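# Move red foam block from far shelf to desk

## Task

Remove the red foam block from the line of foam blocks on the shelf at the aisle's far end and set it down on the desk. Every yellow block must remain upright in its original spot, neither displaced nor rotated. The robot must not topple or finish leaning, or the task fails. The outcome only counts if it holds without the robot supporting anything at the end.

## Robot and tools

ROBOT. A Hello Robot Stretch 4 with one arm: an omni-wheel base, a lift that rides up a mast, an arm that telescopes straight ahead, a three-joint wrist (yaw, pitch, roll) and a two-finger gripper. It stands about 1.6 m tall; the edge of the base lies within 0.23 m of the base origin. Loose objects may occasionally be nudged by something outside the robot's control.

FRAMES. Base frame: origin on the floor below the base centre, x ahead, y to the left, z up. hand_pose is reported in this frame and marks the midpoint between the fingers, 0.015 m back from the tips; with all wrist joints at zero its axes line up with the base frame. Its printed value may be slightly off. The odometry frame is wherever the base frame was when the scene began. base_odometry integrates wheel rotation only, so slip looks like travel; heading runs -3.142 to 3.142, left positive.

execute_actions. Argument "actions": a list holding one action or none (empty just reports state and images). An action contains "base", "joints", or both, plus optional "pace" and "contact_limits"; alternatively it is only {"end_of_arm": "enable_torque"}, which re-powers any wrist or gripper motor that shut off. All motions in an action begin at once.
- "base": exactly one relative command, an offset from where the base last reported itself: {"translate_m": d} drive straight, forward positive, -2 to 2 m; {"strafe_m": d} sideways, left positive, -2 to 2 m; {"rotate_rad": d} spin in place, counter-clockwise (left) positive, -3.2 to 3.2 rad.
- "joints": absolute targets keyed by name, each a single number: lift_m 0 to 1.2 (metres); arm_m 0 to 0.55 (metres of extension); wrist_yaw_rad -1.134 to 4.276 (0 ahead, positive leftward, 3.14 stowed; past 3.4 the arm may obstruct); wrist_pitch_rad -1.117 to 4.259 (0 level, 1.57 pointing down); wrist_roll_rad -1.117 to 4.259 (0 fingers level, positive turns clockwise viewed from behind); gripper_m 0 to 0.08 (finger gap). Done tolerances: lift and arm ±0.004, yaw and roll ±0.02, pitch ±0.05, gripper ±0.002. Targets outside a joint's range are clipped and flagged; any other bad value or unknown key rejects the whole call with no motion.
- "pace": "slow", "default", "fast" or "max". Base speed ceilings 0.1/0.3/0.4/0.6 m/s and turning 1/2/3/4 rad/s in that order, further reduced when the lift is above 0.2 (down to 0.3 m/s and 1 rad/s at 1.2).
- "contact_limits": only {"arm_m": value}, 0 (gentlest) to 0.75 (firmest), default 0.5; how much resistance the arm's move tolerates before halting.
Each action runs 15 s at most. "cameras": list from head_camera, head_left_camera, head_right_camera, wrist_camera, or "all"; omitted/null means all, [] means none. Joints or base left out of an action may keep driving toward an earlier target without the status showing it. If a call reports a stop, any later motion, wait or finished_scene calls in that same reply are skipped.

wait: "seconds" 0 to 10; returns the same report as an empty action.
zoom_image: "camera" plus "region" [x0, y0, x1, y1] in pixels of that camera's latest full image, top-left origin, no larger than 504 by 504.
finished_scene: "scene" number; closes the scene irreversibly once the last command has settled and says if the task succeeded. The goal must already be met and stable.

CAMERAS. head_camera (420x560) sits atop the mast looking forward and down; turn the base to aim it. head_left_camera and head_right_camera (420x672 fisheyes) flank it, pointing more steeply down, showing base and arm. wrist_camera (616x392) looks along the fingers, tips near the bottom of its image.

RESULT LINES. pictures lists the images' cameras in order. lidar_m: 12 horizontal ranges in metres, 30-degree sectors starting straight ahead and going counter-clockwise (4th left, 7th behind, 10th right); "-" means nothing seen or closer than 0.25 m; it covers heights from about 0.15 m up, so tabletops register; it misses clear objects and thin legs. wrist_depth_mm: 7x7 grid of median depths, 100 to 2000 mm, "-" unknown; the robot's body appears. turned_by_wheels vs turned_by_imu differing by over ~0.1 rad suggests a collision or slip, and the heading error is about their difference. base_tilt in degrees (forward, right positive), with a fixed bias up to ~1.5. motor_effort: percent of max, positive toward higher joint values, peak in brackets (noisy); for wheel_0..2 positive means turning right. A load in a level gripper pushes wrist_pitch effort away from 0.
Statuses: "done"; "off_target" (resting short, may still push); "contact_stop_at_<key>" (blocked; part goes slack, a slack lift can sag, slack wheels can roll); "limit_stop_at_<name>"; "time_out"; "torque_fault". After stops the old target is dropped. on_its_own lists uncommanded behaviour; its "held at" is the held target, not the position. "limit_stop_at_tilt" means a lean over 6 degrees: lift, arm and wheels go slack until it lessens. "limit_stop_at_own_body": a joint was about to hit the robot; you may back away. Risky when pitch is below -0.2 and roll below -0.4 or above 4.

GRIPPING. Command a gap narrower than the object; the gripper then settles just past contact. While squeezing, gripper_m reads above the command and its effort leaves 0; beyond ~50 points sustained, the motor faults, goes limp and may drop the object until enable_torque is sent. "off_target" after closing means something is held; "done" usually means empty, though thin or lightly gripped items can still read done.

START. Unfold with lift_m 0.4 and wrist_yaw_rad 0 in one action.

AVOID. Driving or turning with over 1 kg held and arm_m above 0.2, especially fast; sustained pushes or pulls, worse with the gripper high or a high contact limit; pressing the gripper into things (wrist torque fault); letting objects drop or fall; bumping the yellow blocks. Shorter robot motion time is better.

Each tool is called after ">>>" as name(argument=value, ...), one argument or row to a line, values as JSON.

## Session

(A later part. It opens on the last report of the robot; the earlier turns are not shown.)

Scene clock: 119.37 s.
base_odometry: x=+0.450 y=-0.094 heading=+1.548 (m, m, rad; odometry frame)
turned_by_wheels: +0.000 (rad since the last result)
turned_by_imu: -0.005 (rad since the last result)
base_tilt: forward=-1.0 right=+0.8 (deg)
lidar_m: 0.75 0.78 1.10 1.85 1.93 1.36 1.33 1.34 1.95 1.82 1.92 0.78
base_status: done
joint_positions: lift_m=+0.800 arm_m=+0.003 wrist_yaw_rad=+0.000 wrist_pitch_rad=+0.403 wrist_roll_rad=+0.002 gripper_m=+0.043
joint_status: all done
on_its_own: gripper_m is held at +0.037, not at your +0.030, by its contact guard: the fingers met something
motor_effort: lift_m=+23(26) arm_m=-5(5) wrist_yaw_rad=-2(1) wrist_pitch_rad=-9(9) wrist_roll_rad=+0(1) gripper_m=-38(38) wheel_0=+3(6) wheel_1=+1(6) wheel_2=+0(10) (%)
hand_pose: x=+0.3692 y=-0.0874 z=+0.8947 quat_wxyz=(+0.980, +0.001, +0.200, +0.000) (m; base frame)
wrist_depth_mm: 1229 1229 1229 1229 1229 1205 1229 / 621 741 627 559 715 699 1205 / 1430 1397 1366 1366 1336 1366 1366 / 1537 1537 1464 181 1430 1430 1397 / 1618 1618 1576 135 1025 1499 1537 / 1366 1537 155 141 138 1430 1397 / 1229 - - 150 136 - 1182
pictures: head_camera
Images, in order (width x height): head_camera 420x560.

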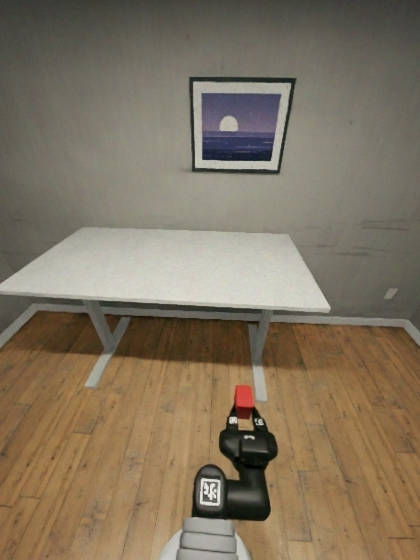

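>>> execute_actions(
  actions=[
    {"joints":{"lift_m":0.96},"base":{"translate_m":0.15}},
  ],
  cameras=[],
)

>>> execute_actions(
  actions=[
    {"joints":{"arm_m":0.4}},
  ],
  cameras=["head_camera","wrist_camera"],
)

Scene clock: 127.60 s.
base_odometry: x=+0.453 y=+0.056 heading=+1.548 (m, m, rad; odometry frame)
turned_by_wheels: +0.000 (rad since the last result)
turned_by_imu: -0.001 (rad since the last result)
base_tilt: forward=-1.1 right=+0.8 (deg)
lidar_m: 0.60 0.62 0.88 1.83 1.95 1.51 1.48 1.52 1.92 1.83 1.91 0.63
base_status: done
joint_positions: lift_m=+0.960 arm_m=+0.003 wrist_yaw_rad=+0.000 wrist_pitch_rad=+0.403 wrist_roll_rad=+0.002 gripper_m=+0.043
joint_status: all done
on_its_own: gripper_m is held at +0.037, not at your +0.030, by its contact guard: the fingers met something
motor_effort: lift_m=+23(24) arm_m=-6(5) wrist_yaw_rad=-2(2) wrist_pitch_rad=-8(8) wrist_roll_rad=-1(0) gripper_m=-37(38) wheel_0=+3(7) wheel_1=+1(7) wheel_2=+0(12) (%)
hand_pose: x=+0.3692 y=-0.0874 z=+1.0546 quat_wxyz=(+0.980, +0.001, +0.200, +0.000) (m; base frame)
wrist_depth_mm: 1118 1098 1078 1078 1078 1098 1042 / 1160 1182 1160 1160 1160 1138 1118 / 917 866 854 809 778 768 1182 / 574 554 544 181 521 508 504 / 466 455 452 135 415 427 421 / 1618 1499 155 140 138 1464 1499 / 1464 - - 150 135 - 1397
pictures: none
No camera images: the call's "cameras" was empty. Leave "cameras" out to get every camera's image.

Scene clock: 129.87 s.
base_odometry: x=+0.453 y=+0.056 heading=+1.548 (m, m, rad; odometry frame)
turned_by_wheels: +0.000 (rad since the last result)
turned_by_imu: +0.000 (rad since the last result)
base_tilt: forward=-1.0 right=+0.8 (deg)
lidar_m: 0.60 0.63 0.85 1.85 1.96 1.54 1.49 1.51 1.92 1.79 1.94 0.63
base_status: not commanded
joint_positions: lift_m=+0.960 arm_m=+0.399 wrist_yaw_rad=+0.000 wrist_pitch_rad=+0.403 wrist_roll_rad=+0.002 gripper_m=+0.043
joint_status: all done
on_its_own: gripper_m is held at +0.037, not at your +0.030, by its contact guard: the fingers met something
motor_effort: lift_m=+23(23) arm_m=+5(10) wrist_yaw_rad=-1(1) wrist_pitch_rad=-10(9) wrist_roll_rad=+0(1) gripper_m=-38(39) wheel_0=+3(3) wheel_1=+1(1) wheel_2=+0(0) (%)
hand_pose: x=+0.7657 y=-0.0874 z=+1.0546 quat_wxyz=(+0.980, +0.001, +0.200, +0.000) (m; base frame)
wrist_depth_mm: 732 723 732 723 699 699 691 / 778 778 768 768 750 750 741 / 809 798 798 788 778 778 798 / 559 549 535 182 517 508 504 / 404 402 397 135 368 377 373 / 319 319 156 140 138 303 297 / 270 - - 151 136 - -
pictures: head_camera, wrist_camera
Images, in order (width x height): head_camera 420x560, wrist_camera 616x392.

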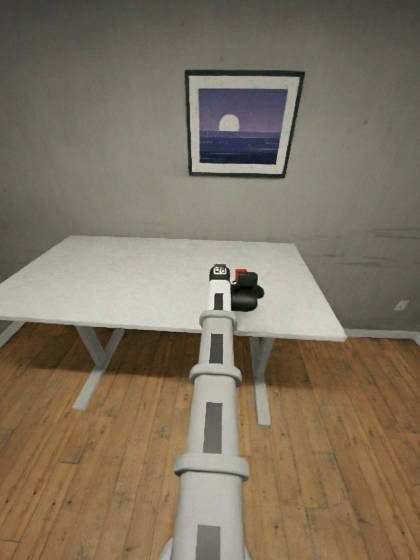

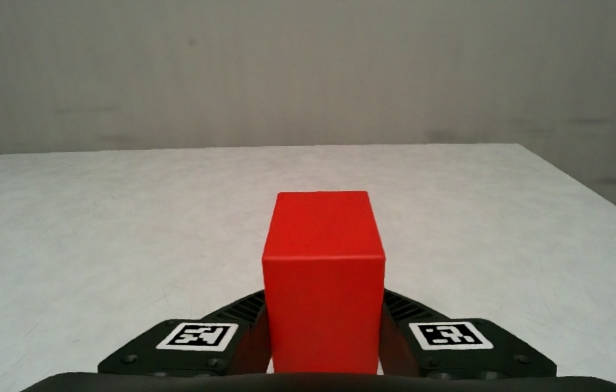

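>>> execute_actions(
  actions=[
    {"joints":{"lift_m":0.912},"pace":"slow"},
  ],
  cameras=[],
)

>>> execute_actions(
  actions=[
    {"joints":{"gripper_m":0.07}},
  ],
  cameras=[],
)

>>> execute_actions(
  actions=[
    {"joints":{"arm_m":0.25}},
  ],
  cameras=["wrist_camera"],
)

>>> finished_scene(
  scene=1,
)

Scene clock: 139.03 s.
base_odometry: x=+0.453 y=+0.056 heading=+1.548 (m, m, rad; odometry frame)
turned_by_wheels: +0.000 (rad since the last result)
turned_by_imu: -0.001 (rad since the last result)
base_tilt: forward=-1.0 right=+0.8 (deg)
lidar_m: 0.60 0.61 0.88 1.85 1.94 1.53 1.50 1.52 1.91 1.80 1.92 0.64
base_status: not commanded
joint_positions: lift_m=+0.912 arm_m=+0.399 wrist_yaw_rad=+0.000 wrist_pitch_rad=+0.403 wrist_roll_rad=+0.002 gripper_m=+0.043
joint_status: all done
on_its_own: gripper_m is held at +0.037, not at your +0.030, by its contact guard: the fingers met something
motor_effort: lift_m=+17(23) arm_m=+5(5) wrist_yaw_rad=-1(3) wrist_pitch_rad=-10(10) wrist_roll_rad=+0(0) gripper_m=-37(39) wheel_0=+3(3) wheel_1=+2(1) wheel_2=+0(0) (%)
hand_pose: x=+0.7657 y=-0.0874 z=+1.0071 quat_wxyz=(+0.980, +0.001, +0.200, +0.000) (m; base frame)
wrist_depth_mm: 715 741 723 715 707 699 699 / 778 778 768 759 768 741 741 / 683 668 640 621 603 585 715 / 436 427 418 181 402 394 384 / 317 314 310 135 285 296 289 / 248 246 156 141 138 236 232 / 209 - - 150 136 - -
pictures: none
No camera images: the call's "cameras" was empty. Leave "cameras" out to get every camera's image.

Scene clock: 139.97 s.
base_odometry: x=+0.453 y=+0.056 heading=+1.548 (m, m, rad; odometry frame)
turned_by_wheels: +0.000 (rad since the last result)
turned_by_imu: +0.000 (rad since the last result)
base_tilt: forward=-1.0 right=+0.9 (deg)
lidar_m: 0.60 0.62 0.88 1.84 1.96 1.52 1.49 1.50 1.88 1.81 1.93 0.62
base_status: not commanded
joint_positions: lift_m=+0.912 arm_m=+0.399 wrist_yaw_rad=+0.000 wrist_pitch_rad=+0.403 wrist_roll_rad=+0.002 gripper_m=+0.070
joint_status: all done
motor_effort: lift_m=+16(17) arm_m=+5(5) wrist_yaw_rad=-2(2) wrist_pitch_rad=-11(10) wrist_roll_rad=+0(0) gripper_m=+2(37) wheel_0=+3(3) wheel_1=+1(1) wheel_2=+0(0) (%)
hand_pose: x=+0.7657 y=-0.0874 z=+1.0071 quat_wxyz=(+0.980, +0.001, +0.200, +0.000) (m; base frame)
wrist_depth_mm: 732 732 723 715 715 707 699 / 788 768 759 759 750 741 741 / 699 668 647 627 603 591 707 / 436 424 418 410 404 394 389 / 315 314 309 142 286 297 291 / 248 247 158 136 151 236 234 / 211 - 138 146 147 - -
pictures: none
No camera images: the call's "cameras" was empty. Leave "cameras" out to get every camera's image.

Scene clock: 141.47 s.
base_odometry: x=+0.453 y=+0.056 heading=+1.548 (m, m, rad; odometry frame)
turned_by_wheels: +0.000 (rad since the last result)
turned_by_imu: +0.000 (rad since the last result)
base_tilt: forward=-1.1 right=+0.8 (deg)
lidar_m: 0.60 0.61 0.86 1.81 1.98 1.53 1.48 1.52 1.89 1.81 1.93 0.64
base_status: not commanded
joint_positions: lift_m=+0.912 arm_m=+0.251 wrist_yaw_rad=+0.000 wrist_pitch_rad=+0.403 wrist_roll_rad=+0.002 gripper_m=+0.070
joint_status: all done
motor_effort: lift_m=+17(17) arm_m=-5(5) wrist_yaw_rad=-1(2) wrist_pitch_rad=-10(10) wrist_roll_rad=-1(1) gripper_m=+2(3) wheel_0=+3(3) wheel_1=+2(1) wheel_2=+0(0) (%)
hand_pose: x=+0.6174 y=-0.0874 z=+1.0072 quat_wxyz=(+0.980, +0.001, +0.200, +0.000) (m; base frame)
wrist_depth_mm: 866 842 866 866 854 831 842 / 917 904 904 917 904 891 891 / 707 676 647 521 603 591 778 / 433 427 421 283 404 394 389 / 317 314 314 296 303 296 291 / 248 249 161 245 232 237 233 / 211 - 138 210 199 - -
pictures: wrist_camera
Images, in order (width x height): wrist_camera 616x392.

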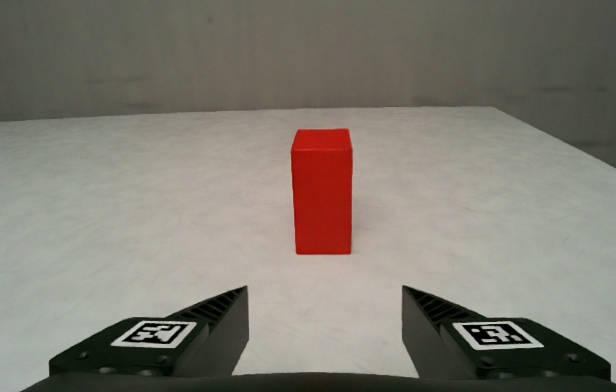

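The scene is finished: the task was done.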